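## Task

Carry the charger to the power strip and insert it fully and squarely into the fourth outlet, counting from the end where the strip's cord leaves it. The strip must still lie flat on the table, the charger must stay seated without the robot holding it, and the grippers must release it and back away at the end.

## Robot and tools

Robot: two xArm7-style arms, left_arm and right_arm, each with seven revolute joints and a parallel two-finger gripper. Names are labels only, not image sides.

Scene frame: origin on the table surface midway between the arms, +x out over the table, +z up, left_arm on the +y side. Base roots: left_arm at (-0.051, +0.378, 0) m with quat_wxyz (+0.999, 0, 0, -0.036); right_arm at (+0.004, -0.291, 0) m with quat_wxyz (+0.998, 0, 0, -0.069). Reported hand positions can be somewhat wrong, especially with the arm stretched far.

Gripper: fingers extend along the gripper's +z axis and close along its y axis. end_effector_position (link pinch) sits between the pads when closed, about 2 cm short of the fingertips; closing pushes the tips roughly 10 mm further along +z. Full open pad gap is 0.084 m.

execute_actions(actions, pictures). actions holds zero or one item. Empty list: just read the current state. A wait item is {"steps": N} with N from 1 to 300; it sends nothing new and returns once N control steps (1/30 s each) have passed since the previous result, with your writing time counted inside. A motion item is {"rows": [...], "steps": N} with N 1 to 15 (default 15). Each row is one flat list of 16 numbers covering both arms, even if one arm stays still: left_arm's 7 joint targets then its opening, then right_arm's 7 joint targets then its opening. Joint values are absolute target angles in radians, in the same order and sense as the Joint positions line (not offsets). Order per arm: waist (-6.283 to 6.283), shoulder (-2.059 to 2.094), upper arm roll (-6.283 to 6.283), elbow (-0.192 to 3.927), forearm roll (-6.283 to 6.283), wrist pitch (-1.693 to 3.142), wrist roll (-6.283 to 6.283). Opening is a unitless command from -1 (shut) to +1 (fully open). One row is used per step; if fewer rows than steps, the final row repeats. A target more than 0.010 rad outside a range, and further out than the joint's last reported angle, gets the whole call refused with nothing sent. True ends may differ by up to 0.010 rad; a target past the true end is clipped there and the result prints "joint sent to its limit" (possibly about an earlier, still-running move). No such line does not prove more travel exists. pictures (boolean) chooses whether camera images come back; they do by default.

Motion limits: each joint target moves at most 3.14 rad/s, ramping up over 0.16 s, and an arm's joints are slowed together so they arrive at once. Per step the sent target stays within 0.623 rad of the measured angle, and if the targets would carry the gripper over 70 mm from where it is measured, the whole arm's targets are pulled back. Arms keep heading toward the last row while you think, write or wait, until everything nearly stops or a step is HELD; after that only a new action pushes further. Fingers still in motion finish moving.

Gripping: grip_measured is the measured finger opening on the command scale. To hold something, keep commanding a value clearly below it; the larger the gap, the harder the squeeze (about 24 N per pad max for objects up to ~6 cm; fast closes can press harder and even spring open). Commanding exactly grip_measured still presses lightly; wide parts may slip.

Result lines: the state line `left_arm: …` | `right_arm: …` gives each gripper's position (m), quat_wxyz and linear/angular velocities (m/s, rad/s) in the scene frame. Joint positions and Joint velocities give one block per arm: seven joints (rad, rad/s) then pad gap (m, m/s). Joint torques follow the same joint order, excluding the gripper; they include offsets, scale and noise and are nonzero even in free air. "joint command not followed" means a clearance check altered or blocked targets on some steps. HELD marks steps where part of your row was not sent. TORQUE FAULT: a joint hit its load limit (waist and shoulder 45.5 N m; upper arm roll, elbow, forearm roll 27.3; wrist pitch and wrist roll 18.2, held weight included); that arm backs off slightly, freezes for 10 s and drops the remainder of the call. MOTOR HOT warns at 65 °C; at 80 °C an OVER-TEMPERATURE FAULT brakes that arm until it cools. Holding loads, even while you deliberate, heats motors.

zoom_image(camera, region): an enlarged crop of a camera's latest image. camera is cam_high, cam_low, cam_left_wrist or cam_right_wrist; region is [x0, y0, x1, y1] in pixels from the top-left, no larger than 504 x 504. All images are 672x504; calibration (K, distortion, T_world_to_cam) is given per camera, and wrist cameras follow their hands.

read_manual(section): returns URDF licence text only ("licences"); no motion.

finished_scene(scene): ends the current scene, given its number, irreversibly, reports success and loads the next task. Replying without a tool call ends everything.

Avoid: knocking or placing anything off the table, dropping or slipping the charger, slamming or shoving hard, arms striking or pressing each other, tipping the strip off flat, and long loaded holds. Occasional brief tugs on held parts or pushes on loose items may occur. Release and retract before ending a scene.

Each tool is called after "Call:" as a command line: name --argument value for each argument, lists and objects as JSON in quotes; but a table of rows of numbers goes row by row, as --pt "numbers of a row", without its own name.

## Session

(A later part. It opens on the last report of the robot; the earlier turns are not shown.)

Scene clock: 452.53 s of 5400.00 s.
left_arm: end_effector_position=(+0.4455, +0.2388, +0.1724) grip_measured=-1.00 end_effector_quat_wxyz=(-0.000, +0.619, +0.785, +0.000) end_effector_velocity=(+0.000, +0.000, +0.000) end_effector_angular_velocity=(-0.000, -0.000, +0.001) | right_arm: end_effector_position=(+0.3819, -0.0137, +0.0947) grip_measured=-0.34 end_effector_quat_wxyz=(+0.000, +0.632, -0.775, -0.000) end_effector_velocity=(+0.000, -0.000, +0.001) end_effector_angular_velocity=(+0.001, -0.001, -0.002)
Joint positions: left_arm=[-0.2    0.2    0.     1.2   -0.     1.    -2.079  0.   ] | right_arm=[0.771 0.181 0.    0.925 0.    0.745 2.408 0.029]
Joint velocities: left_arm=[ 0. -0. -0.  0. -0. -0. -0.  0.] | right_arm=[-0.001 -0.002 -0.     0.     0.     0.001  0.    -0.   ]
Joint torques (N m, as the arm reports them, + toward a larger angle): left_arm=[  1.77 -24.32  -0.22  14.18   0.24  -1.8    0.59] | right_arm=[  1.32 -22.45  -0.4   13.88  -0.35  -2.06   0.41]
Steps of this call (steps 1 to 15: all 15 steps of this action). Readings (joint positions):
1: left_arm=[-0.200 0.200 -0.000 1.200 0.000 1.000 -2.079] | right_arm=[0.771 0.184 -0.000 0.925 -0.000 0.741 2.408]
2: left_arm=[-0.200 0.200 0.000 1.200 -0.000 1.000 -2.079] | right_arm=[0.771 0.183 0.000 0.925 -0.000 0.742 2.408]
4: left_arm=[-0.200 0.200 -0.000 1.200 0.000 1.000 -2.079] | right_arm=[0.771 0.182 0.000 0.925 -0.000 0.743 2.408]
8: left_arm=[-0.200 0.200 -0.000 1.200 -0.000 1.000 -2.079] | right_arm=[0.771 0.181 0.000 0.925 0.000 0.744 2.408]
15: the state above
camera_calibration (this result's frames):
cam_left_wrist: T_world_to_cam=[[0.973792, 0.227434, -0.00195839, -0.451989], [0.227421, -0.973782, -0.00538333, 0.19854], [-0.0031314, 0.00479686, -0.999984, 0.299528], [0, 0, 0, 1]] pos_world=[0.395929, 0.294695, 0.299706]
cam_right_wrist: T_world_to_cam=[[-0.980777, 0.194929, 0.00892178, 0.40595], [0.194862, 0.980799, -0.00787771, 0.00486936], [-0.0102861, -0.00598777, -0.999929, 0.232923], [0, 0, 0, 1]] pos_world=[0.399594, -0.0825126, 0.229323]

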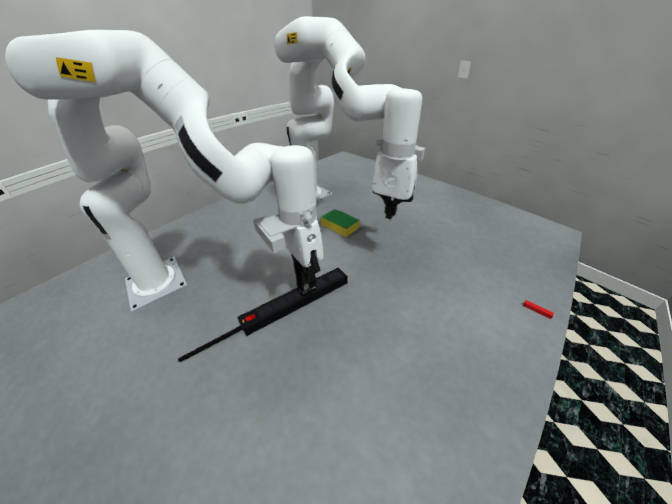

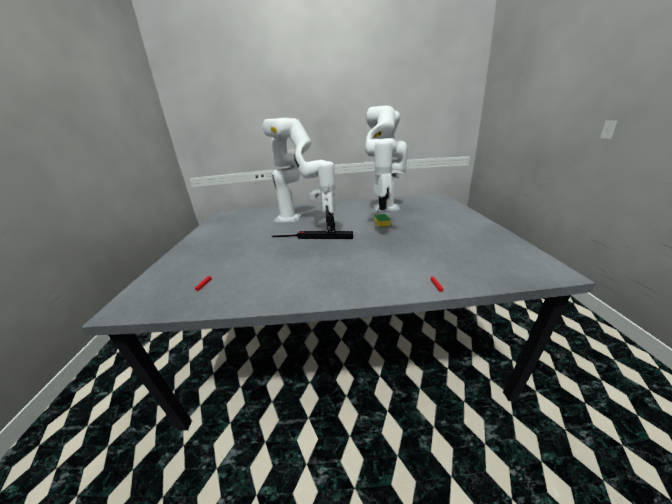

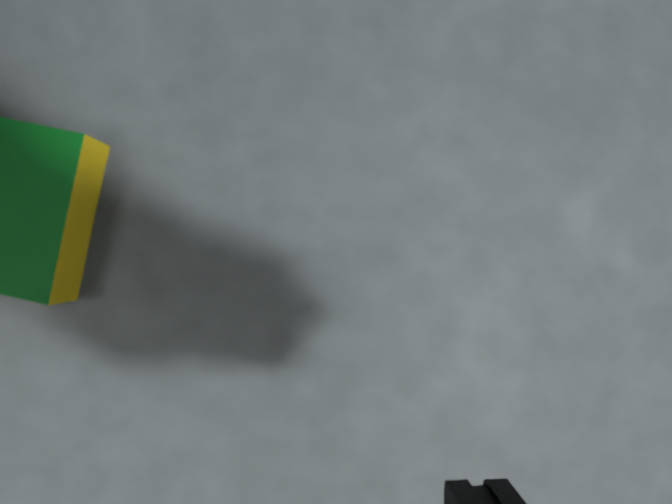

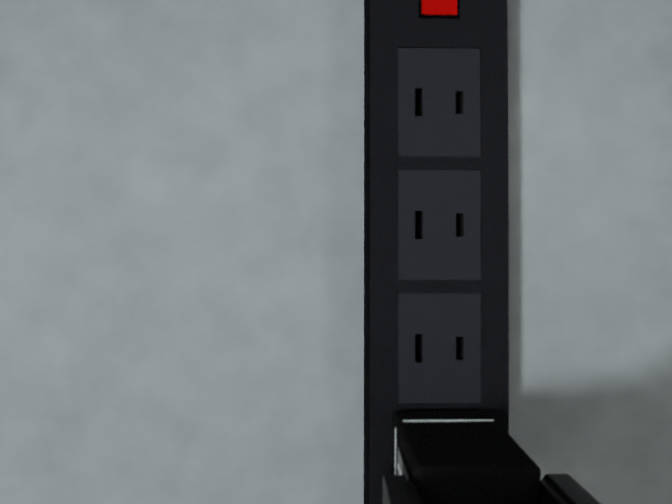

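Call:
execute_actions --actions '[{"rows":[[-0.2,0.2,0,1.2,0,1.0,-2.079,-1,0.771,0.1806,0,0.9253,0,0.7447,2.4076,-0.2],[-0.2,0.2,0,1.2,0,1.0,-2.079,-1,0.771,0.1806,0,0.9253,0,0.7447,2.4076,-0.1],[-0.2,0.2,0,1.2,0,1.0,-2.079,-1,0.771,0.1806,0,0.9253,0,0.7447,2.4076,-0.1],[-0.2,0.2,0,1.2,0,1.0,-2.079,-1,0.771,0.1806,0,0.9253,0,0.7447,2.4076,-0.1],[-0.2,0.2,0,1.2,0,1.0,-2.079,-1,0.771,0.1806,0,0.9253,0,0.7447,2.4076,-0.1],[-0.2,0.2,0,1.2,0,1.0,-2.079,-1,0.771,0.173,0,0.9287,0,0.7557,2.4076,-0.1],[-0.2,0.2,0,1.2,0,1.0,-2.079,-1,0.771,0.165,0,0.9322,0,0.7672,2.4076,-0.1],[-0.2,0.2,0,1.2,0,1.0,-2.079,-1,0.771,0.1557,0,0.9363,0,0.7806,2.4076,-0.1]],"steps":15}]' --pictures false

Call:
execute_actions --actions '[{"rows":[[-0.2,0.2,0,1.2,0,1.0,-2.079,-1,0.771,0.1557,0,0.9363,0,0.7806,2.4076,-0.4],[-0.2,0.2,0,1.2,0,1.0,-2.079,-1,0.771,0.1557,0,0.9363,0,0.7806,2.4076,-0.7],[-0.2,0.2,0,1.2,0,1.0,-2.079,-1,0.771,0.1557,0,0.9363,0,0.7806,2.4076,-1]],"steps":15}]'

Call:
zoom_image --camera "cam_low" --region '[300, 205, 360, 245]'

Scene clock: 477.97 s of 5400.00 s.
left_arm: end_effector_position=(+0.4455, +0.2388, +0.1724) grip_measured=-1.00 end_effector_quat_wxyz=(-0.000, +0.619, +0.785, +0.000) end_effector_velocity=(+0.000, +0.001, -0.000) end_effector_angular_velocity=(+0.001, +0.000, +0.001) | right_arm: end_effector_position=(+0.3825, -0.0133, +0.1076) grip_measured=-0.11 end_effector_quat_wxyz=(-0.001, +0.631, -0.775, +0.000) end_effector_velocity=(-0.007, -0.006, -0.000) end_effector_angular_velocity=(-0.017, +0.023, -0.001)
Joint positions: left_arm=[-0.2    0.2    0.     1.2    0.     1.    -2.079  0.   ] | right_arm=[ 0.771  0.157 -0.     0.936 -0.     0.777  2.408  0.039]
Joint velocities: left_arm=[0.    0.    0.001 0.    0.001 0.    0.    0.   ] | right_arm=[ 0.    -0.009 -0.001 -0.005  0.     0.033  0.    -0.   ]
Joint torques (N m, as the arm reports them, + toward a larger angle): left_arm=[  1.64 -24.02  -0.26  14.27   0.26  -1.8    0.57] | right_arm=[  1.43 -21.15  -0.44  13.11  -0.25  -1.71   0.33]
Steps of this call (steps 1 to 15: the robot went on to your last target; steps 16 to 90: nothing new was sent; then 21.93 s passed at rest; steps 91 to 105: all 15 steps of this action). Readings (joint positions):
91: left_arm=[-0.200 0.200 -0.000 1.200 -0.000 1.000 -2.079] | right_arm=[0.771 0.181 -0.000 0.925 0.000 0.745 2.408]
92: left_arm=[-0.200 0.200 -0.000 1.200 -0.000 1.000 -2.079] | right_arm=[0.771 0.181 -0.000 0.925 -0.000 0.745 2.408]
94: left_arm=[-0.200 0.200 0.000 1.200 -0.000 1.000 -2.079] | right_arm=[0.771 0.180 0.000 0.926 -0.000 0.744 2.408]
98: left_arm=[-0.200 0.200 0.000 1.200 -0.000 1.000 -2.079] | right_arm=[0.771 0.177 0.000 0.927 -0.000 0.751 2.408]
105: the state above

Scene clock: 478.47 s of 5400.00 s.
left_arm: end_effector_position=(+0.4455, +0.2388, +0.1724) grip_measured=-1.00 end_effector_quat_wxyz=(-0.000, +0.619, +0.785, +0.000) end_effector_velocity=(+0.000, +0.001, -0.001) end_effector_angular_velocity=(-0.000, +0.001, +0.002) | right_arm: end_effector_position=(+0.3821, -0.0136, +0.1080) grip_measured=-1.00 end_effector_quat_wxyz=(+0.000, +0.632, -0.775, -0.000) end_effector_velocity=(-0.001, -0.000, -0.001) end_effector_angular_velocity=(-0.002, +0.002, +0.002)
Joint positions: left_arm=[-0.2    0.2    0.     1.2   -0.     1.    -2.079  0.   ] | right_arm=[0.771 0.156 0.    0.936 0.    0.781 2.408 0.   ]
Joint velocities: left_arm=[ 0.002  0.001 -0.    -0.    -0.    -0.     0.     0.   ] | right_arm=[ 0.    -0.     0.002 -0.002 -0.001  0.001  0.     0.   ]
Joint torques (N m, as the arm reports them, + toward a larger angle): left_arm=[  1.8  -24.23  -0.19  14.13   0.16  -1.79   0.62] | right_arm=[  1.68 -21.56  -0.48  13.45  -0.28  -1.68   0.47]
Steps of this call (steps 1 to 15: all 15 steps of this action). Readings (joint positions):
1: left_arm=[-0.200 0.200 -0.000 1.200 0.000 1.000 -2.079] | right_arm=[0.771 0.157 -0.000 0.936 -0.000 0.778 2.408]
2: left_arm=[-0.200 0.200 -0.000 1.200 -0.000 1.000 -2.079] | right_arm=[0.771 0.157 0.000 0.936 -0.000 0.779 2.408]
4: left_arm=[-0.200 0.200 -0.000 1.200 -0.000 1.000 -2.079] | right_arm=[0.771 0.156 0.000 0.936 -0.000 0.780 2.408]
8: left_arm=[-0.200 0.200 -0.000 1.200 0.000 1.000 -2.079] | right_arm=[0.771 0.156 0.000 0.936 -0.000 0.780 2.408]
15: the state above
camera_calibration (this result's frames):
cam_left_wrist: T_world_to_cam=[[0.973792, 0.227434, -0.00195869, -0.451989], [0.227421, -0.973782, -0.00538344, 0.19854], [-0.00313171, 0.00479691, -0.999984, 0.299528], [0, 0, 0, 1]] pos_world=[0.395929, 0.294695, 0.299706]
cam_right_wrist: T_world_to_cam=[[-0.980776, 0.194956, 0.00837623, 0.406066], [0.194898, 0.980796, -0.00729143, 0.00473597], [-0.00963689, -0.00551875, -0.999938, 0.245989], [0, 0, 0, 1]] pos_world=[0.399707, -0.0824526, 0.242607]

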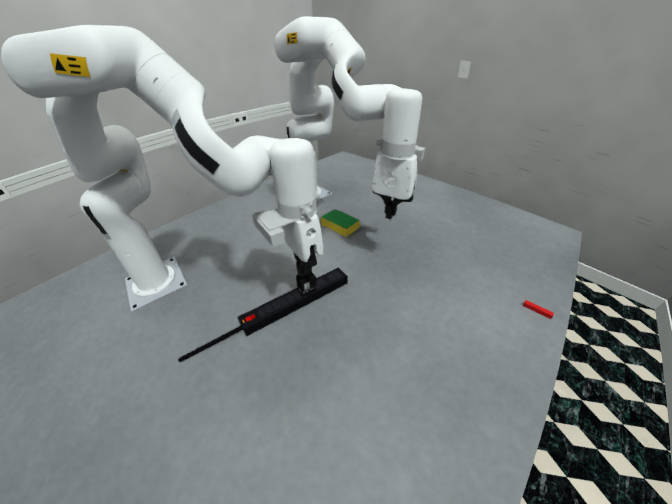

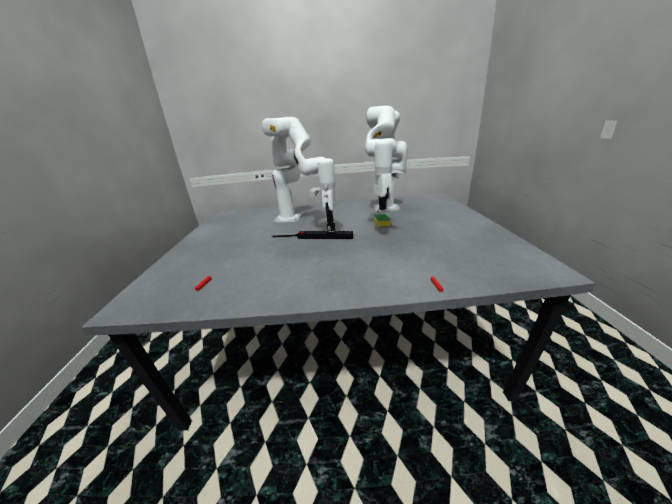

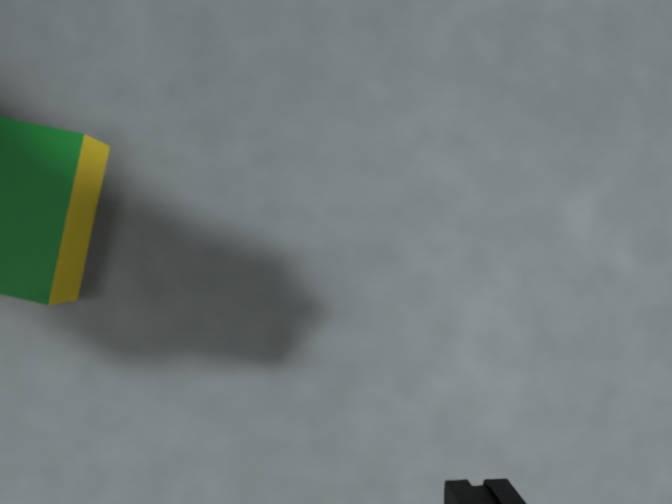

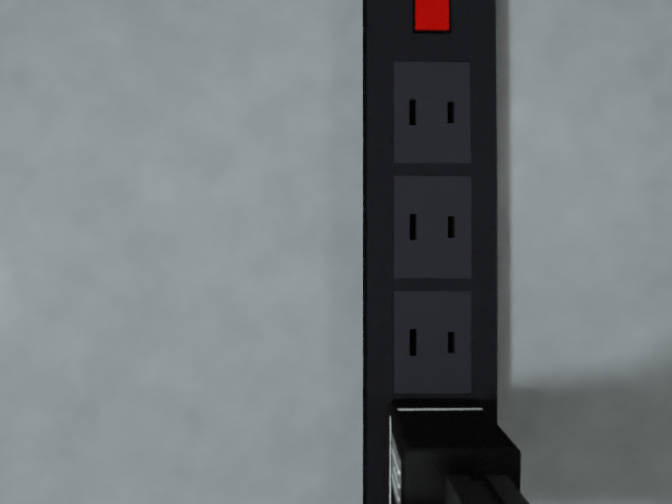

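Region (300, 205, 360, 245) of cam_low's 672x504 image, scaled by 8.400, with more detail than that image has.

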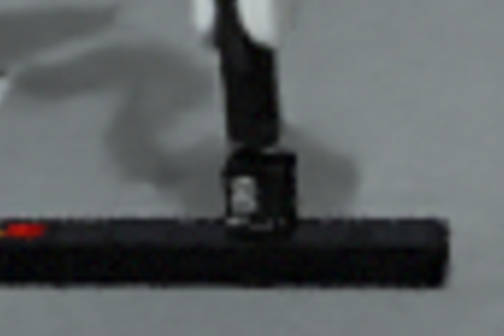

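Call:
execute_actions --actions '[{"rows":[[-0.2,0.2,0,1.2,0,1.0,-2.079,-1,0.771,0.1576,0,0.9354,0,0.7778,2.4076,-1],[-0.2,0.2,0,1.2,0,1.0,-2.079,-1,0.771,0.1595,0,0.9346,0,0.7751,2.4076,-1],[-0.2,0.2,0,1.2,0,1.0,-2.079,-1,0.771,0.1614,0,0.9337,0,0.7723,2.4076,-1],[-0.2,0.2,0,1.2,0,1.0,-2.079,-1,0.771,0.1633,0,0.9329,0,0.7696,2.4076,-1],[-0.2,0.2,0,1.2,0,1.0,-2.079,-1,0.771,0.1643,0,0.9325,0,0.7682,2.4076,-1],[-0.2,0.2,0,1.2,0,1.0,-2.079,-1,0.771,0.1652,0,0.932,0,0.7668,2.4076,-1],[-0.2,0.2,0,1.2,0,1.0,-2.079,-1,0.771,0.1662,0,0.9316,0,0.7654,2.4076,-1],[-0.2,0.2,0,1.2,0,1.0,-2.079,-1,0.771,0.1672,0,0.9312,0,0.764,2.4076,-1],[-0.2,0.2,0,1.2,0,1.0,-2.079,-1,0.771,0.1681,0,0.9308,0,0.7627,2.4076,-1],[-0.2,0.2,0,1.2,0,1.0,-2.079,-1,0.771,0.1691,0,0.9303,0,0.7612,2.4076,-1]],"steps":15}]' --pictures false

Scene clock: 493.10 s of 5400.00 s.
left_arm: end_effector_position=(+0.4455, +0.2388, +0.1724) grip_measured=-1.00 end_effector_quat_wxyz=(-0.000, +0.619, +0.785, +0.000) end_effector_velocity=(-0.000, +0.000, -0.000) end_effector_angular_velocity=(+0.000, +0.001, -0.001) | right_arm: end_effector_position=(+0.3821, -0.0136, +0.1013) grip_measured=-1.00 end_effector_quat_wxyz=(+0.000, +0.632, -0.775, -0.000) end_effector_velocity=(+0.001, +0.001, -0.003) end_effector_angular_velocity=(+0.002, -0.002, -0.001)
Joint positions: left_arm=[-0.2    0.2   -0.     1.2   -0.     1.    -2.079  0.   ] | right_arm=[ 0.771  0.168  0.     0.931 -0.     0.762  2.408  0.   ]
Joint velocities: left_arm=[-0.     0.001  0.     0.    -0.     0.     0.001  0.   ] | right_arm=[ 0.     0.006  0.    -0.003  0.001 -0.012  0.     0.   ]
Joint torques (N m, as the arm reports them, + toward a larger angle): left_arm=[  1.78 -24.4   -0.18  14.22   0.12  -1.79   0.61] | right_arm=[  1.59 -21.86  -0.63  13.27  -0.22  -1.86   0.51]
Steps of this call (steps 1 to 15: the robot went on to your last target; steps 16 to 90: nothing new was sent; then 11.13 s passed at rest; steps 91 to 105: all 15 steps of this action). Readings (joint positions):
91: left_arm=[-0.200 0.200 0.000 1.200 -0.000 1.000 -2.079] | right_arm=[0.771 0.156 -0.000 0.936 0.000 0.781 2.408]
92: left_arm=[-0.200 0.200 0.000 1.200 -0.000 1.000 -2.079] | right_arm=[0.771 0.156 -0.000 0.936 0.000 0.780 2.408]
94: left_arm=[-0.200 0.200 -0.000 1.200 0.000 1.000 -2.079] | right_arm=[0.771 0.158 -0.000 0.935 0.000 0.777 2.408]
98: left_arm=[-0.200 0.200 0.000 1.200 0.000 1.000 -2.079] | right_arm=[0.771 0.163 0.000 0.933 -0.000 0.770 2.408]
105: the state above

Call:
execute_actions --actions '[{"rows":[[-0.2,0.2,0,1.2,0,1.0,-2.079,-1,0.771,0.17,0,0.9299,0,0.7599,2.4076,-1],[-0.2,0.2,0,1.2,0,1.0,-2.079,-1,0.771,0.17,0,0.9299,0,0.7599,2.4076,-1],[-0.2,0.2,0,1.2,0,1.0,-2.079,-1,0.771,0.171,0,0.9295,0,0.7585,2.4076,-1],[-0.2,0.2,0,1.2,0,1.0,-2.079,-1,0.771,0.171,0,0.9295,0,0.7585,2.4076,-1],[-0.2,0.2,0,1.2,0,1.0,-2.079,-1,0.771,0.1719,0,0.9291,0,0.7572,2.4076,-1],[-0.2,0.2,0,1.2,0,1.0,-2.079,-1,0.771,0.1719,0,0.9291,0,0.7572,2.4076,-1],[-0.2,0.2,0,1.2,0,1.0,-2.079,-1,0.771,0.1729,0,0.9286,0,0.7557,2.4076,-1],[-0.2,0.2,0,1.2,0,1.0,-2.079,-1,0.771,0.1729,0,0.9286,0,0.7557,2.4076,-1],[-0.2,0.2,0,1.2,0,1.0,-2.079,-1,0.771,0.1738,0,0.9282,0,0.7544,2.4076,-1],[-0.2,0.2,0,1.2,0,1.0,-2.079,-1,0.771,0.1738,0,0.9282,0,0.7544,2.4076,-1],[-0.2,0.2,0,1.2,0,1.0,-2.079,-1,0.771,0.1748,0,0.9278,0,0.753,2.4076,-1]],"steps":15}]' --pictures false

Call:
execute_actions --actions '[{"steps":20}]' --pictures false

Scene clock: 504.43 s of 5400.00 s.
left_arm: end_effector_position=(+0.4455, +0.2388, +0.1724) grip_measured=-1.00 end_effector_quat_wxyz=(-0.000, +0.619, +0.785, +0.000) end_effector_velocity=(+0.000, +0.001, +0.000) end_effector_angular_velocity=(+0.000, -0.001, +0.001) | right_arm: end_effector_position=(+0.3825, -0.0134, +0.0989) grip_measured=-1.00 end_effector_quat_wxyz=(-0.001, +0.631, -0.775, +0.000) end_effector_velocity=(+0.001, +0.000, -0.001) end_effector_angular_velocity=(-0.000, -0.002, +0.001)
Joint positions: left_arm=[-0.2    0.2    0.     1.2   -0.     1.    -2.079  0.   ] | right_arm=[ 0.771  0.173 -0.     0.929 -0.     0.754  2.408  0.   ]
Joint velocities: left_arm=[ 0.001  0.     0.001  0.     0.001 -0.    -0.     0.   ] | right_arm=[ 0.     0.003 -0.    -0.    -0.002 -0.005  0.     0.   ]
Joint torques (N m, as the arm reports them, + toward a larger angle): left_arm=[  1.65 -24.04  -0.25  14.19   0.13  -1.8    0.63] | right_arm=[  1.43 -19.98  -0.49  12.52  -0.12  -1.96   0.31]
Steps of this call (steps 1 to 15: the robot went on to your last target; steps 16 to 90: nothing new was sent; then 7.83 s passed at rest; steps 91 to 105: all 15 steps of this action). Readings (joint positions):
91: left_arm=[-0.200 0.200 0.000 1.200 -0.000 1.000 -2.079] | right_arm=[0.771 0.169 -0.000 0.930 0.000 0.761 2.408]
92: left_arm=[-0.200 0.200 0.000 1.200 0.000 1.000 -2.079] | right_arm=[0.771 0.169 -0.000 0.930 -0.000 0.761 2.408]
94: left_arm=[-0.200 0.200 0.000 1.200 0.000 1.000 -2.079] | right_arm=[0.771 0.170 -0.000 0.930 0.000 0.760 2.408]
98: left_arm=[-0.200 0.200 -0.000 1.200 -0.000 1.000 -2.079] | right_arm=[0.771 0.171 0.000 0.929 -0.000 0.758 2.408]
105: the state above

Scene clock: 505.10 s of 5400.00 s.
left_arm: end_effector_position=(+0.4455, +0.2388, +0.1724) grip_measured=-1.00 end_effector_quat_wxyz=(-0.000, +0.619, +0.785, +0.000) end_effector_velocity=(+0.000, -0.000, +0.000) end_effector_angular_velocity=(-0.000, -0.000, +0.000) | right_arm: end_effector_position=(+0.3825, -0.0135, +0.0985) grip_measured=-1.00 end_effector_quat_wxyz=(-0.001, +0.631, -0.775, +0.000) end_effector_velocity=(-0.000, +0.000, -0.000) end_effector_angular_velocity=(-0.000, -0.000, +0.001)
Joint positions: left_arm=[-0.2    0.2   -0.     1.2    0.     1.    -2.079  0.   ] | right_arm=[ 0.771  0.174 -0.     0.928 -0.     0.753  2.408  0.   ]
Joint velocities: left_arm=[ 0.001 -0.    -0.001  0.     0.    -0.    -0.     0.   ] | right_arm=[ 0.     0.     0.    -0.    -0.    -0.001 -0.     0.   ]
Joint torques (N m, as the arm reports them, + toward a larger angle): left_arm=[  1.71 -24.24  -0.22  14.24   0.18  -1.79   0.58] | right_arm=[  2.15 -17.27  -0.17  10.92  -0.05  -2.03   0.3 ]
Steps of this call (steps 1 to 15: the robot went on to your last target; steps 16 to 20: nothing new was sent). Readings (joint positions):
1: left_arm=[-0.200 0.200 0.000 1.200 0.000 1.000 -2.079] | right_arm=[0.771 0.174 -0.000 0.929 -0.000 0.754 2.408]
2: left_arm=[-0.200 0.200 -0.000 1.200 -0.000 1.000 -2.079] | right_arm=[0.771 0.174 -0.000 0.929 -0.000 0.754 2.408]
4: left_arm=[-0.200 0.200 0.000 1.200 -0.000 1.000 -2.079] | right_arm=[0.771 0.174 -0.000 0.929 -0.000 0.753 2.408]
8: left_arm=[-0.200 0.200 0.000 1.200 -0.000 1.000 -2.079] | right_arm=[0.771 0.174 -0.000 0.928 -0.000 0.753 2.408]
20: the state above
All arms were judged still, so your last target was given up. Only a new action makes them travel on or press farther. Fingers that are still opening or closing keep moving.

Contact at ~0.099. Push 1.5 mm more.

Call:
execute_actions --actions '[{"rows":[[-0.2,0.2,0,1.2,0,1.0,-2.079,-1,0.771,0.1758,0,0.9274,0,0.7516,2.4076,-1],[-0.2,0.2,0,1.2,0,1.0,-2.079,-1,0.771,0.1758,0,0.9274,0,0.7516,2.4076,-1],[-0.2,0.2,0,1.2,0,1.0,-2.079,-1,0.771,0.1758,0,0.9274,0,0.7516,2.4076,-1],[-0.2,0.2,0,1.2,0,1.0,-2.079,-1,0.771,0.1767,0,0.927,0,0.7503,2.4076,-1],[-0.2,0.2,0,1.2,0,1.0,-2.079,-1,0.771,0.1767,0,0.927,0,0.7503,2.4076,-1],[-0.2,0.2,0,1.2,0,1.0,-2.079,-1,0.771,0.1767,0,0.927,0,0.7503,2.4076,-1],[-0.2,0.2,0,1.2,0,1.0,-2.079,-1,0.771,0.1777,0,0.9266,0,0.7489,2.4076,-1]],"steps":15}]' --pictures false

Call:
execute_actions --actions '[{"steps":30}]'

Scene clock: 519.37 s of 5400.00 s.
left_arm: end_effector_position=(+0.4455, +0.2388, +0.1724) grip_measured=-1.00 end_effector_quat_wxyz=(-0.000, +0.619, +0.785, +0.000) end_effector_velocity=(-0.000, -0.001, +0.000) end_effector_angular_velocity=(-0.000, -0.000, -0.000) | right_arm: end_effector_position=(+0.3827, -0.0137, +0.0974) grip_measured=-1.00 end_effector_quat_wxyz=(-0.001, +0.631, -0.776, +0.000) end_effector_velocity=(+0.001, -0.000, -0.001) end_effector_angular_velocity=(-0.000, -0.001, -0.001)
Joint positions: left_arm=[-0.2    0.2   -0.     1.2   -0.     1.    -2.079  0.   ] | right_arm=[ 0.771  0.176 -0.001  0.927 -0.     0.75   2.408  0.   ]
Joint velocities: left_arm=[-0.002 -0.001  0.001  0.    -0.001  0.    -0.     0.   ] | right_arm=[ 0.     0.003 -0.002  0.    -0.001 -0.003  0.     0.   ]
Joint torques (N m, as the arm reports them, + toward a larger angle): left_arm=[  1.82 -24.31  -0.15  14.09   0.08  -1.8    0.65] | right_arm=[ 4.73 -9.37  1.69  6.87  0.42 -2.89  0.48]
Steps of this call (steps 1 to 90: nothing new was sent; then 10.77 s passed at rest; steps 91 to 105: all 15 steps of this action). Readings (joint positions):
91: left_arm=[-0.200 0.200 -0.000 1.200 -0.000 1.000 -2.079] | right_arm=[0.771 0.175 -0.000 0.928 -0.000 0.753 2.408]
92: left_arm=[-0.200 0.200 0.000 1.200 -0.000 1.000 -2.079] | right_arm=[0.771 0.175 -0.000 0.928 -0.000 0.753 2.408]
94: left_arm=[-0.200 0.200 -0.000 1.200 0.000 1.000 -2.079] | right_arm=[0.771 0.175 -0.000 0.928 -0.000 0.752 2.408]
98: left_arm=[-0.200 0.200 0.000 1.200 -0.000 1.000 -2.079] | right_arm=[0.771 0.176 -0.000 0.927 -0.000 0.751 2.408]
105: the state above

Scene clock: 520.37 s of 5400.00 s.
left_arm: end_effector_position=(+0.4455, +0.2388, +0.1724) grip_measured=-1.00 end_effector_quat_wxyz=(-0.000, +0.619, +0.785, +0.000) end_effector_velocity=(+0.000, +0.001, -0.000) end_effector_angular_velocity=(+0.000, +0.000, +0.002) | right_arm: end_effector_position=(+0.3824, -0.0136, +0.0969) grip_measured=-1.00 end_effector_quat_wxyz=(-0.000, +0.631, -0.775, +0.000) end_effector_velocity=(+0.001, +0.000, +0.001) end_effector_angular_velocity=(+0.001, -0.004, +0.001)
Joint positions: left_arm=[-0.2    0.2    0.     1.2    0.     1.    -2.079  0.   ] | right_arm=[ 0.771  0.177 -0.     0.927 -0.     0.749  2.408  0.   ]
Joint velocities: left_arm=[ 0.002  0.     0.    -0.    -0.     0.     0.     0.   ] | right_arm=[-0.    -0.001 -0.    -0.    -0.001 -0.003 -0.     0.   ]
Joint torques (N m, as the arm reports them, + toward a larger angle): left_arm=[  1.7  -24.2   -0.19  14.16   0.07  -1.78   0.54] | right_arm=[ 6.56 -5.55  3.01  4.7   0.44 -3.15  0.57]
Steps of this call (steps 1 to 15: the robot went on to your last target; steps 16 to 30: nothing new was sent). Readings (joint positions):
1: left_arm=[-0.200 0.200 0.000 1.200 0.000 1.000 -2.079] | right_arm=[0.771 0.176 -0.001 0.927 -0.000 0.750 2.408]
2: left_arm=[-0.200 0.200 -0.000 1.200 0.000 1.000 -2.079] | right_arm=[0.771 0.176 -0.001 0.927 -0.000 0.750 2.408]
4: left_arm=[-0.200 0.200 -0.000 1.200 0.000 1.000 -2.079] | right_arm=[0.771 0.176 -0.001 0.927 -0.000 0.749 2.408]
8: left_arm=[-0.200 0.200 -0.000 1.200 0.000 1.000 -2.079] | right_arm=[0.771 0.177 -0.000 0.927 -0.000 0.749 2.408]
30: the state above
All arms were judged still, so your last target was given up. Only a new action makes them travel on or press farther. Fingers that are still opening or closing keep moving.
camera_calibration (this result's frames):
cam_left_wrist: T_world_to_cam=[[0.973792, 0.227434, -0.00195854, -0.451989], [0.227421, -0.973782, -0.00538354, 0.19854], [-0.00313159, 0.00479703, -0.999984, 0.299528], [0, 0, 0, 1]] pos_world=[0.395929, 0.294695, 0.299706]
cam_right_wrist: T_world_to_cam=[[-0.98073, 0.195216, 0.00765595, 0.406517], [0.195168, 0.980748, -0.006608, 0.0043848], [-0.00879854, -0.00498647, -0.999949, 0.23463], [0, 0, 0, 1]] pos_world=[0.399892, -0.082489, 0.231535]

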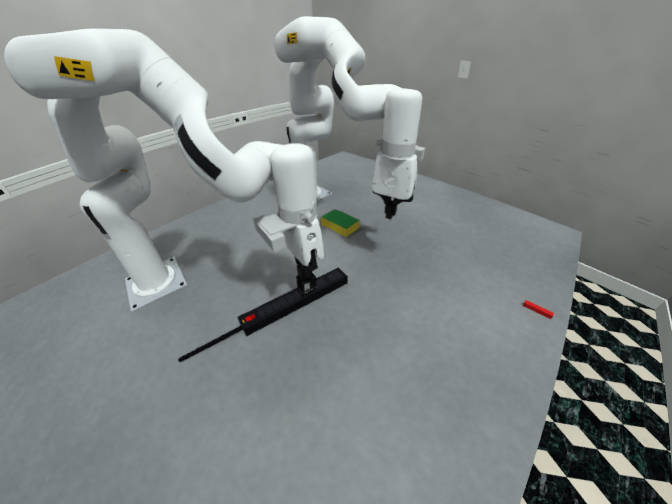

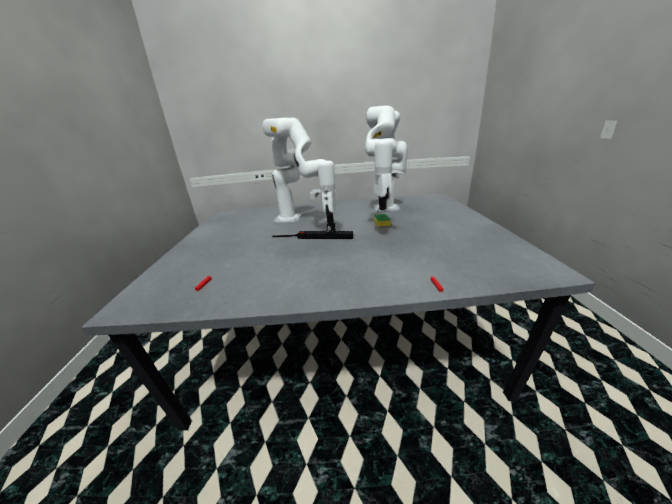

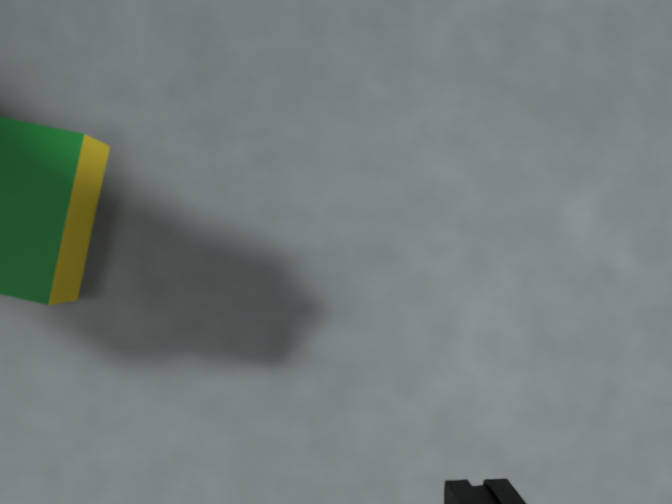

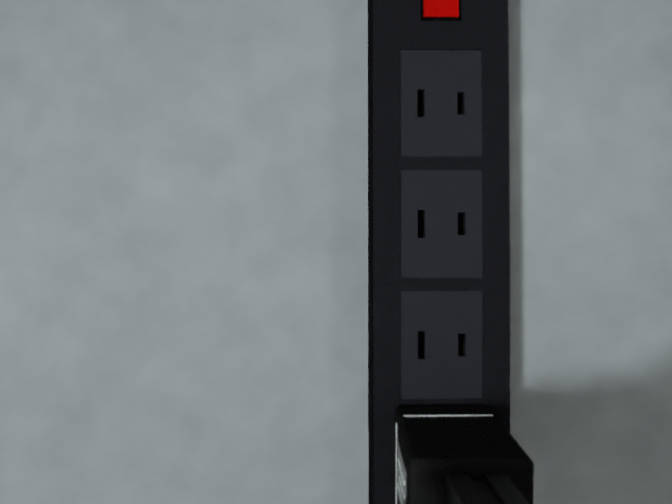

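Call:
execute_actions --actions '[{"rows":[[-0.2,0.2,0,1.2,0,1.0,-2.079,-1,0.7706,0.1767,0,0.9262,0,0.7495,2.4072,-1],[-0.2,0.2,0,1.2,0,1.0,-2.079,-1,0.7702,0.1758,0,0.9255,0,0.7497,2.4068,-1],[-0.2,0.2,0,1.2,0,1.0,-2.079,-1,0.7698,0.175,0,0.9247,0,0.7497,2.4064,-1],[-0.2,0.2,0,1.2,0,1.0,-2.079,-1,0.7694,0.1743,0,0.9238,0,0.7495,2.406,-1],[-0.2,0.2,0,1.2,0,1.0,-2.079,-1,0.769,0.1737,0,0.9229,0,0.7492,2.4056,-1],[-0.2,0.2,0,1.2,0,1.0,-2.079,-1,0.7686,0.1731,0,0.9221,0,0.749,2.4052,-1],[-0.2,0.2,0,1.2,0,1.0,-2.079,-1,0.7682,0.1725,0,0.9212,0,0.7487,2.4048,-1]],"steps":15}]' --pictures false

Call:
execute_actions --actions '[{"steps":30}]'

Scene clock: 533.73 s of 5400.00 s.
left_arm: end_effector_position=(+0.4455, +0.2388, +0.1724) grip_measured=-1.00 end_effector_quat_wxyz=(-0.000, +0.619, +0.785, +0.000) end_effector_velocity=(+0.000, +0.000, -0.000) end_effector_angular_velocity=(+0.000, +0.000, +0.001) | right_arm: end_effector_position=(+0.3814, -0.0150, +0.0966) grip_measured=-1.00 end_effector_quat_wxyz=(+0.000, +0.632, -0.775, -0.000) end_effector_velocity=(-0.001, -0.001, +0.000) end_effector_angular_velocity=(-0.001, +0.001, +0.001)
Joint positions: left_arm=[-0.2    0.2   -0.     1.2    0.     1.    -2.079  0.   ] | right_arm=[0.769 0.173 0.001 0.921 0.    0.748 2.405 0.   ]
Joint velocities: left_arm=[ 0.001  0.    -0.    -0.     0.     0.     0.     0.   ] | right_arm=[-0.001 -0.002  0.001 -0.001 -0.001  0.002 -0.001  0.   ]
Joint torques (N m, as the arm reports them, + toward a larger angle): left_arm=[  1.75 -24.17  -0.13  14.15   0.13  -1.8    0.53] | right_arm=[ 4.87 -8.74  2.1   5.32  0.44 -1.74  0.4 ]
Steps of this call (steps 1 to 90: nothing new was sent; then 9.87 s passed at rest; steps 91 to 105: all 15 steps of this action). Readings (joint positions):
91: left_arm=[-0.200 0.200 0.000 1.200 -0.000 1.000 -2.079] | right_arm=[0.771 0.177 0.000 0.927 0.000 0.749 2.408]
92: left_arm=[-0.200 0.200 0.000 1.200 0.000 1.000 -2.079] | right_arm=[0.771 0.177 0.000 0.926 0.000 0.749 2.408]
94: left_arm=[-0.200 0.200 -0.000 1.200 0.000 1.000 -2.079] | right_arm=[0.771 0.176 0.000 0.926 0.000 0.749 2.407]
98: left_arm=[-0.200 0.200 0.000 1.200 0.000 1.000 -2.079] | right_arm=[0.769 0.175 0.001 0.923 0.000 0.748 2.406]
105: the state above

Scene clock: 534.73 s of 5400.00 s.
left_arm: end_effector_position=(+0.4455, +0.2388, +0.1724) grip_measured=-1.00 end_effector_quat_wxyz=(-0.000, +0.619, +0.785, +0.000) end_effector_velocity=(-0.000, -0.000, -0.000) end_effector_angular_velocity=(-0.000, +0.001, +0.000) | right_arm: end_effector_position=(+0.3815, -0.0155, +0.0968) grip_measured=-1.00 end_effector_quat_wxyz=(+0.000, +0.632, -0.775, -0.000) end_effector_velocity=(+0.001, +0.000, +0.000) end_effector_angular_velocity=(+0.001, -0.001, +0.000)
Joint positions: left_arm=[-0.2    0.2   -0.     1.2   -0.     1.    -2.079  0.   ] | right_arm=[0.768 0.173 0.    0.921 0.    0.749 2.405 0.   ]
Joint velocities: left_arm=[-0.     0.001  0.     0.    -0.     0.    -0.     0.   ] | right_arm=[-0.    -0.    -0.001  0.001 -0.    -0.    -0.     0.   ]
Joint torques (N m, as the arm reports them, + toward a larger angle): left_arm=[  1.88 -24.31  -0.21  14.28   0.08  -1.71   0.62] | right_arm=[  3.19 -11.19   0.75   6.19   0.14  -1.31   0.46]
Steps of this call (steps 1 to 15: the robot went on to your last target; steps 16 to 30: nothing new was sent). Readings (joint positions):
1: left_arm=[-0.200 0.200 -0.000 1.200 0.000 1.000 -2.079] | right_arm=[0.769 0.173 0.001 0.921 0.000 0.748 2.405]
2: left_arm=[-0.200 0.200 -0.000 1.200 -0.000 1.000 -2.079] | right_arm=[0.769 0.173 0.001 0.921 0.000 0.748 2.405]
4: left_arm=[-0.200 0.200 0.000 1.200 -0.000 1.000 -2.079] | right_arm=[0.769 0.173 0.001 0.921 0.000 0.748 2.405]
8: left_arm=[-0.200 0.200 0.000 1.200 -0.000 1.000 -2.079] | right_arm=[0.768 0.173 0.001 0.921 0.000 0.748 2.405]
30: the state above
All arms were judged still, so your last target was given up. Only a new action makes them travel on or press farther. Fingers that are still opening or closing keep moving.
camera_calibration (this result's frames):
cam_left_wrist: T_world_to_cam=[[0.973792, 0.227434, -0.00195874, -0.451989], [0.227421, -0.973782, -0.00538352, 0.19854], [-0.00313178, 0.00479697, -0.999984, 0.299528], [0, 0, 0, 1]] pos_world=[0.395929, 0.294695, 0.299706]
cam_right_wrist: T_world_to_cam=[[-0.980821, 0.194714, 0.00872292, 0.405923], [0.194651, 0.980843, -0.00757313, 0.00674184], [-0.0100304, -0.00572996, -0.999933, 0.234917], [0, 0, 0, 1]] pos_world=[0.399181, -0.0843056, 0.231411]

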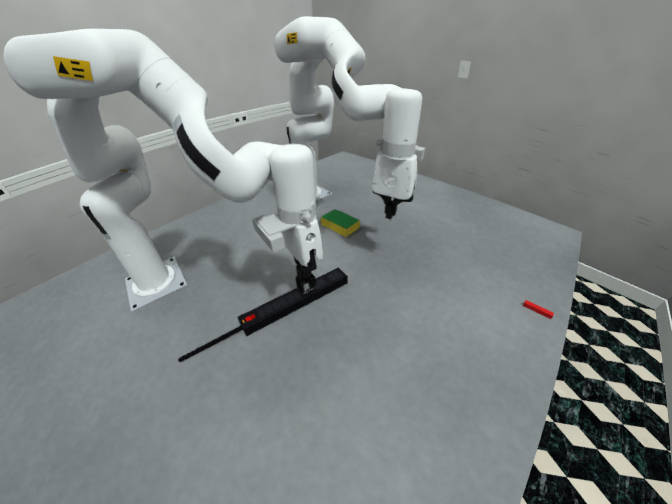

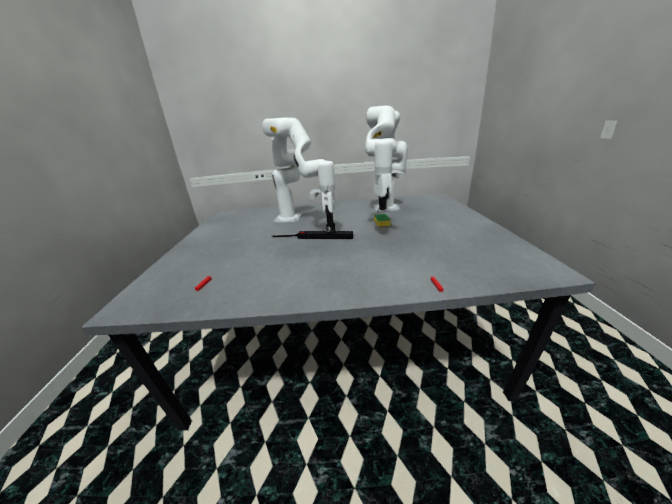

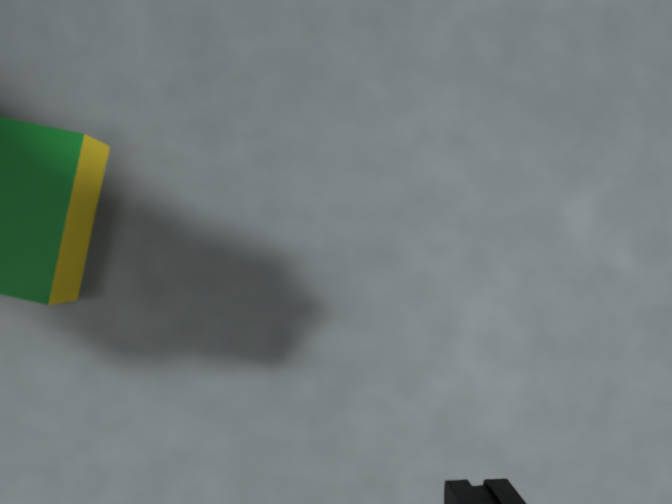

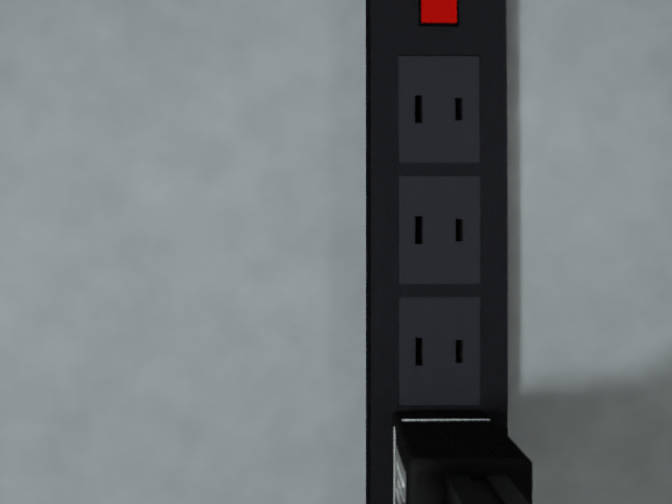

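Call:
execute_actions --actions '[{"rows":[[-0.2,0.2,0,1.2,0,1.0,-2.079,-1,0.7678,0.1721,0,0.9203,0,0.7482,2.4044,-1],[-0.2,0.2,0,1.2,0,1.0,-2.079,-1,0.7678,0.1721,0,0.9203,0,0.7482,2.4044,-1],[-0.2,0.2,0,1.2,0,1.0,-2.079,-1,0.7674,0.1717,0,0.9194,0,0.7477,2.404,-1],[-0.2,0.2,0,1.2,0,1.0,-2.079,-1,0.7674,0.1717,0,0.9194,0,0.7477,2.404,-1],[-0.2,0.2,0,1.2,0,1.0,-2.079,-1,0.767,0.1714,0,0.9185,0,0.7471,2.4036,-1],[-0.2,0.2,0,1.2,0,1.0,-2.079,-1,0.767,0.1714,0,0.9185,0,0.7471,2.4036,-1],[-0.2,0.2,0,1.2,0,1.0,-2.079,-1,0.7666,0.1711,0,0.9175,0,0.7464,2.4032,-1]],"steps":15}]' --pictures false

Call:
execute_actions --actions '[{"steps":30}]'

Call:
zoom_image --camera "cam_right_wrist" --region '[380, 384, 540, 504]'

Scene clock: 554.10 s of 5400.00 s.
left_arm: end_effector_position=(+0.4455, +0.2388, +0.1724) grip_measured=-1.00 end_effector_quat_wxyz=(-0.000, +0.619, +0.785, +0.000) end_effector_velocity=(+0.000, +0.000, +0.001) end_effector_angular_velocity=(-0.001, -0.001, +0.002) | right_arm: end_effector_position=(+0.3816, -0.0161, +0.0968) grip_measured=-1.00 end_effector_quat_wxyz=(-0.001, +0.632, -0.775, -0.000) end_effector_velocity=(-0.001, -0.001, -0.000) end_effector_angular_velocity=(-0.000, +0.001, -0.001)
Joint positions: left_arm=[-0.2    0.2    0.     1.2   -0.     1.    -2.079  0.   ] | right_arm=[0.767 0.171 0.    0.918 0.    0.746 2.403 0.   ]
Joint velocities: left_arm=[ 0.    -0.001  0.     0.    -0.001  0.    -0.001  0.   ] | right_arm=[-0.    -0.001 -0.    -0.003  0.001 -0.001 -0.     0.   ]
Joint torques (N m, as the arm reports them, + toward a larger angle): left_arm=[  1.67 -23.93  -0.15  14.18   0.11  -1.78   0.56] | right_arm=[  1.12 -12.02  -0.8    6.41  -0.26  -0.88   0.41]
Steps of this call (steps 1 to 90: nothing new was sent; then 15.87 s passed at rest; steps 91 to 105: all 15 steps of this action). Readings (joint positions):
91: left_arm=[-0.200 0.200 -0.000 1.200 0.000 1.000 -2.079] | right_arm=[0.768 0.173 0.000 0.921 0.000 0.749 2.405]
92: left_arm=[-0.200 0.200 0.000 1.200 0.000 1.000 -2.079] | right_arm=[0.768 0.172 0.000 0.921 0.000 0.749 2.405]
94: left_arm=[-0.200 0.200 0.000 1.200 0.000 1.000 -2.079] | right_arm=[0.768 0.172 0.000 0.921 0.000 0.748 2.404]
98: left_arm=[-0.200 0.200 0.000 1.200 -0.000 1.000 -2.079] | right_arm=[0.767 0.172 0.000 0.919 0.000 0.747 2.404]
105: the state above

Scene clock: 555.10 s of 5400.00 s.
left_arm: end_effector_position=(+0.4455, +0.2388, +0.1724) grip_measured=-1.00 end_effector_quat_wxyz=(-0.000, +0.619, +0.785, +0.000) end_effector_velocity=(-0.000, -0.001, -0.001) end_effector_angular_velocity=(-0.000, +0.002, -0.001) | right_arm: end_effector_position=(+0.3815, -0.0164, +0.0966) grip_measured=-1.00 end_effector_quat_wxyz=(-0.000, +0.632, -0.775, -0.000) end_effector_velocity=(+0.000, +0.000, -0.000) end_effector_angular_velocity=(+0.001, -0.001, +0.000)
Joint positions: left_arm=[-0.2    0.2   -0.     1.2    0.     1.    -2.079  0.   ] | right_arm=[0.767 0.171 0.    0.918 0.    0.746 2.403 0.   ]
Joint velocities: left_arm=[-0.001  0.002  0.     0.    -0.001  0.     0.     0.   ] | right_arm=[-0.     0.002  0.     0.001 -0.    -0.002 -0.     0.   ]
Joint torques (N m, as the arm reports them, + toward a larger angle): left_arm=[  1.75 -24.32  -0.2   14.17   0.13  -1.79   0.54] | right_arm=[ -0.02 -11.    -1.63   5.19  -0.46  -0.52   0.52]
Steps of this call (steps 1 to 15: the robot went on to your last target; steps 16 to 30: nothing new was sent). Readings (joint positions):
1: left_arm=[-0.200 0.200 -0.000 1.200 -0.000 1.000 -2.079] | right_arm=[0.767 0.171 0.000 0.918 0.000 0.746 2.403]
2: left_arm=[-0.200 0.200 -0.000 1.200 -0.000 1.000 -2.079] | right_arm=[0.767 0.171 0.000 0.918 0.000 0.746 2.403]
4: left_arm=[-0.200 0.200 -0.000 1.200 -0.000 1.000 -2.079] | right_arm=[0.767 0.171 0.000 0.918 0.000 0.746 2.403]
8: left_arm=[-0.200 0.200 0.000 1.200 -0.000 1.000 -2.079] | right_arm=[0.767 0.171 0.000 0.918 0.000 0.746 2.403]
30: the state above
All arms were judged still, so your last target was given up. Only a new action makes them travel on or press farther. Fingers that are still opening or closing keep moving.
camera_calibration (this result's frames):
cam_left_wrist: T_world_to_cam=[[0.973792, 0.227434, -0.00195871, -0.451989], [0.22742, -0.973782, -0.0053836, 0.19854], [-0.00313177, 0.00479706, -0.999984, 0.299528], [0, 0, 0, 1]] pos_world=[0.395929, 0.294695, 0.299706]
cam_right_wrist: T_world_to_cam=[[-0.980817, 0.194764, 0.00803742, 0.406194], [0.194712, 0.980837, -0.00685254, 0.00757624], [-0.00921803, -0.00515611, -0.999944, 0.234464], [0, 0, 0, 1]] pos_world=[0.399088, -0.0853341, 0.231238]

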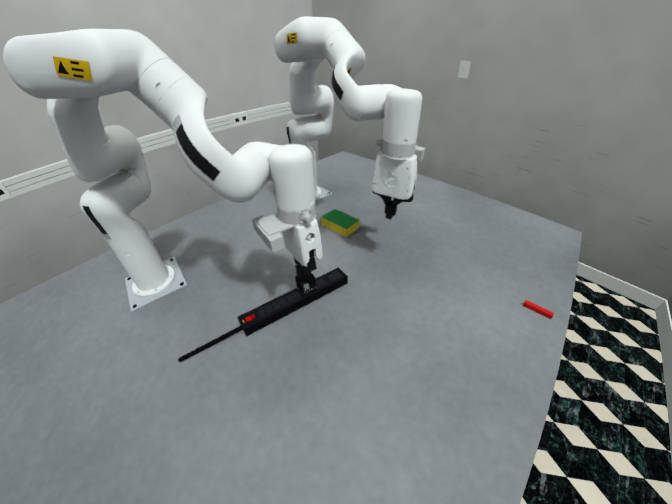

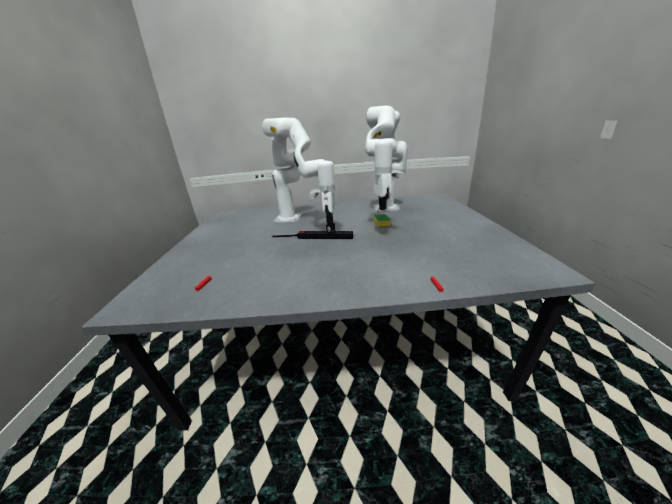

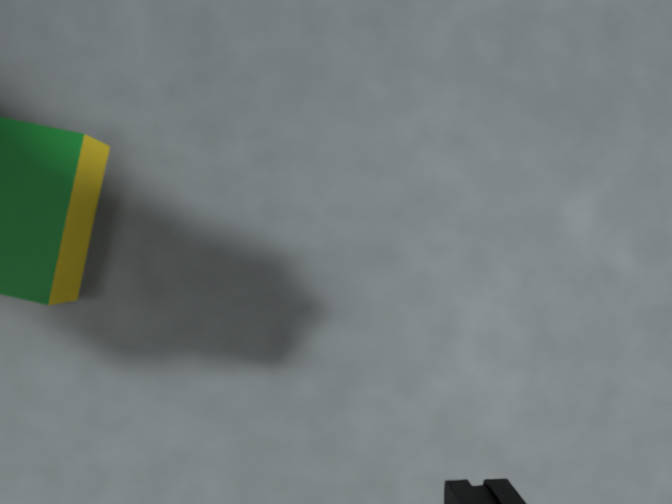

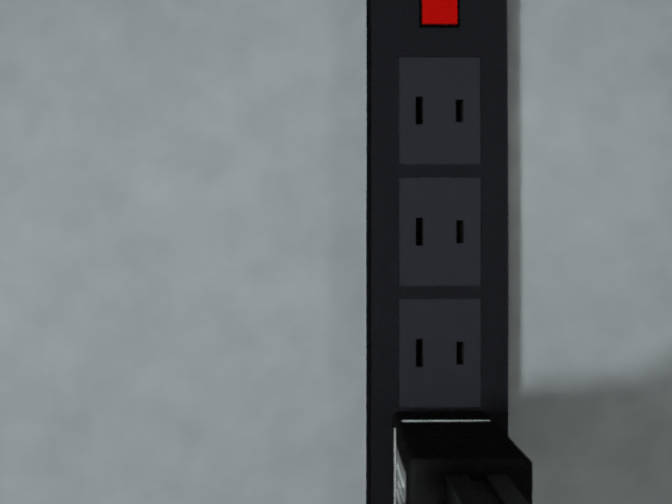

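Region (380, 384, 540, 504) of cam_right_wrist's 672x504 image, scaled by 3.150, with more detail than that image has; it fills the top 378 rows of this view, and the rest is white.

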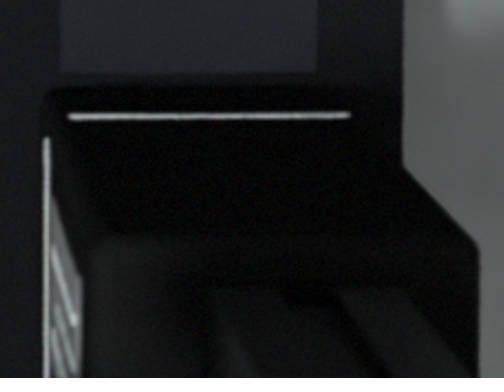

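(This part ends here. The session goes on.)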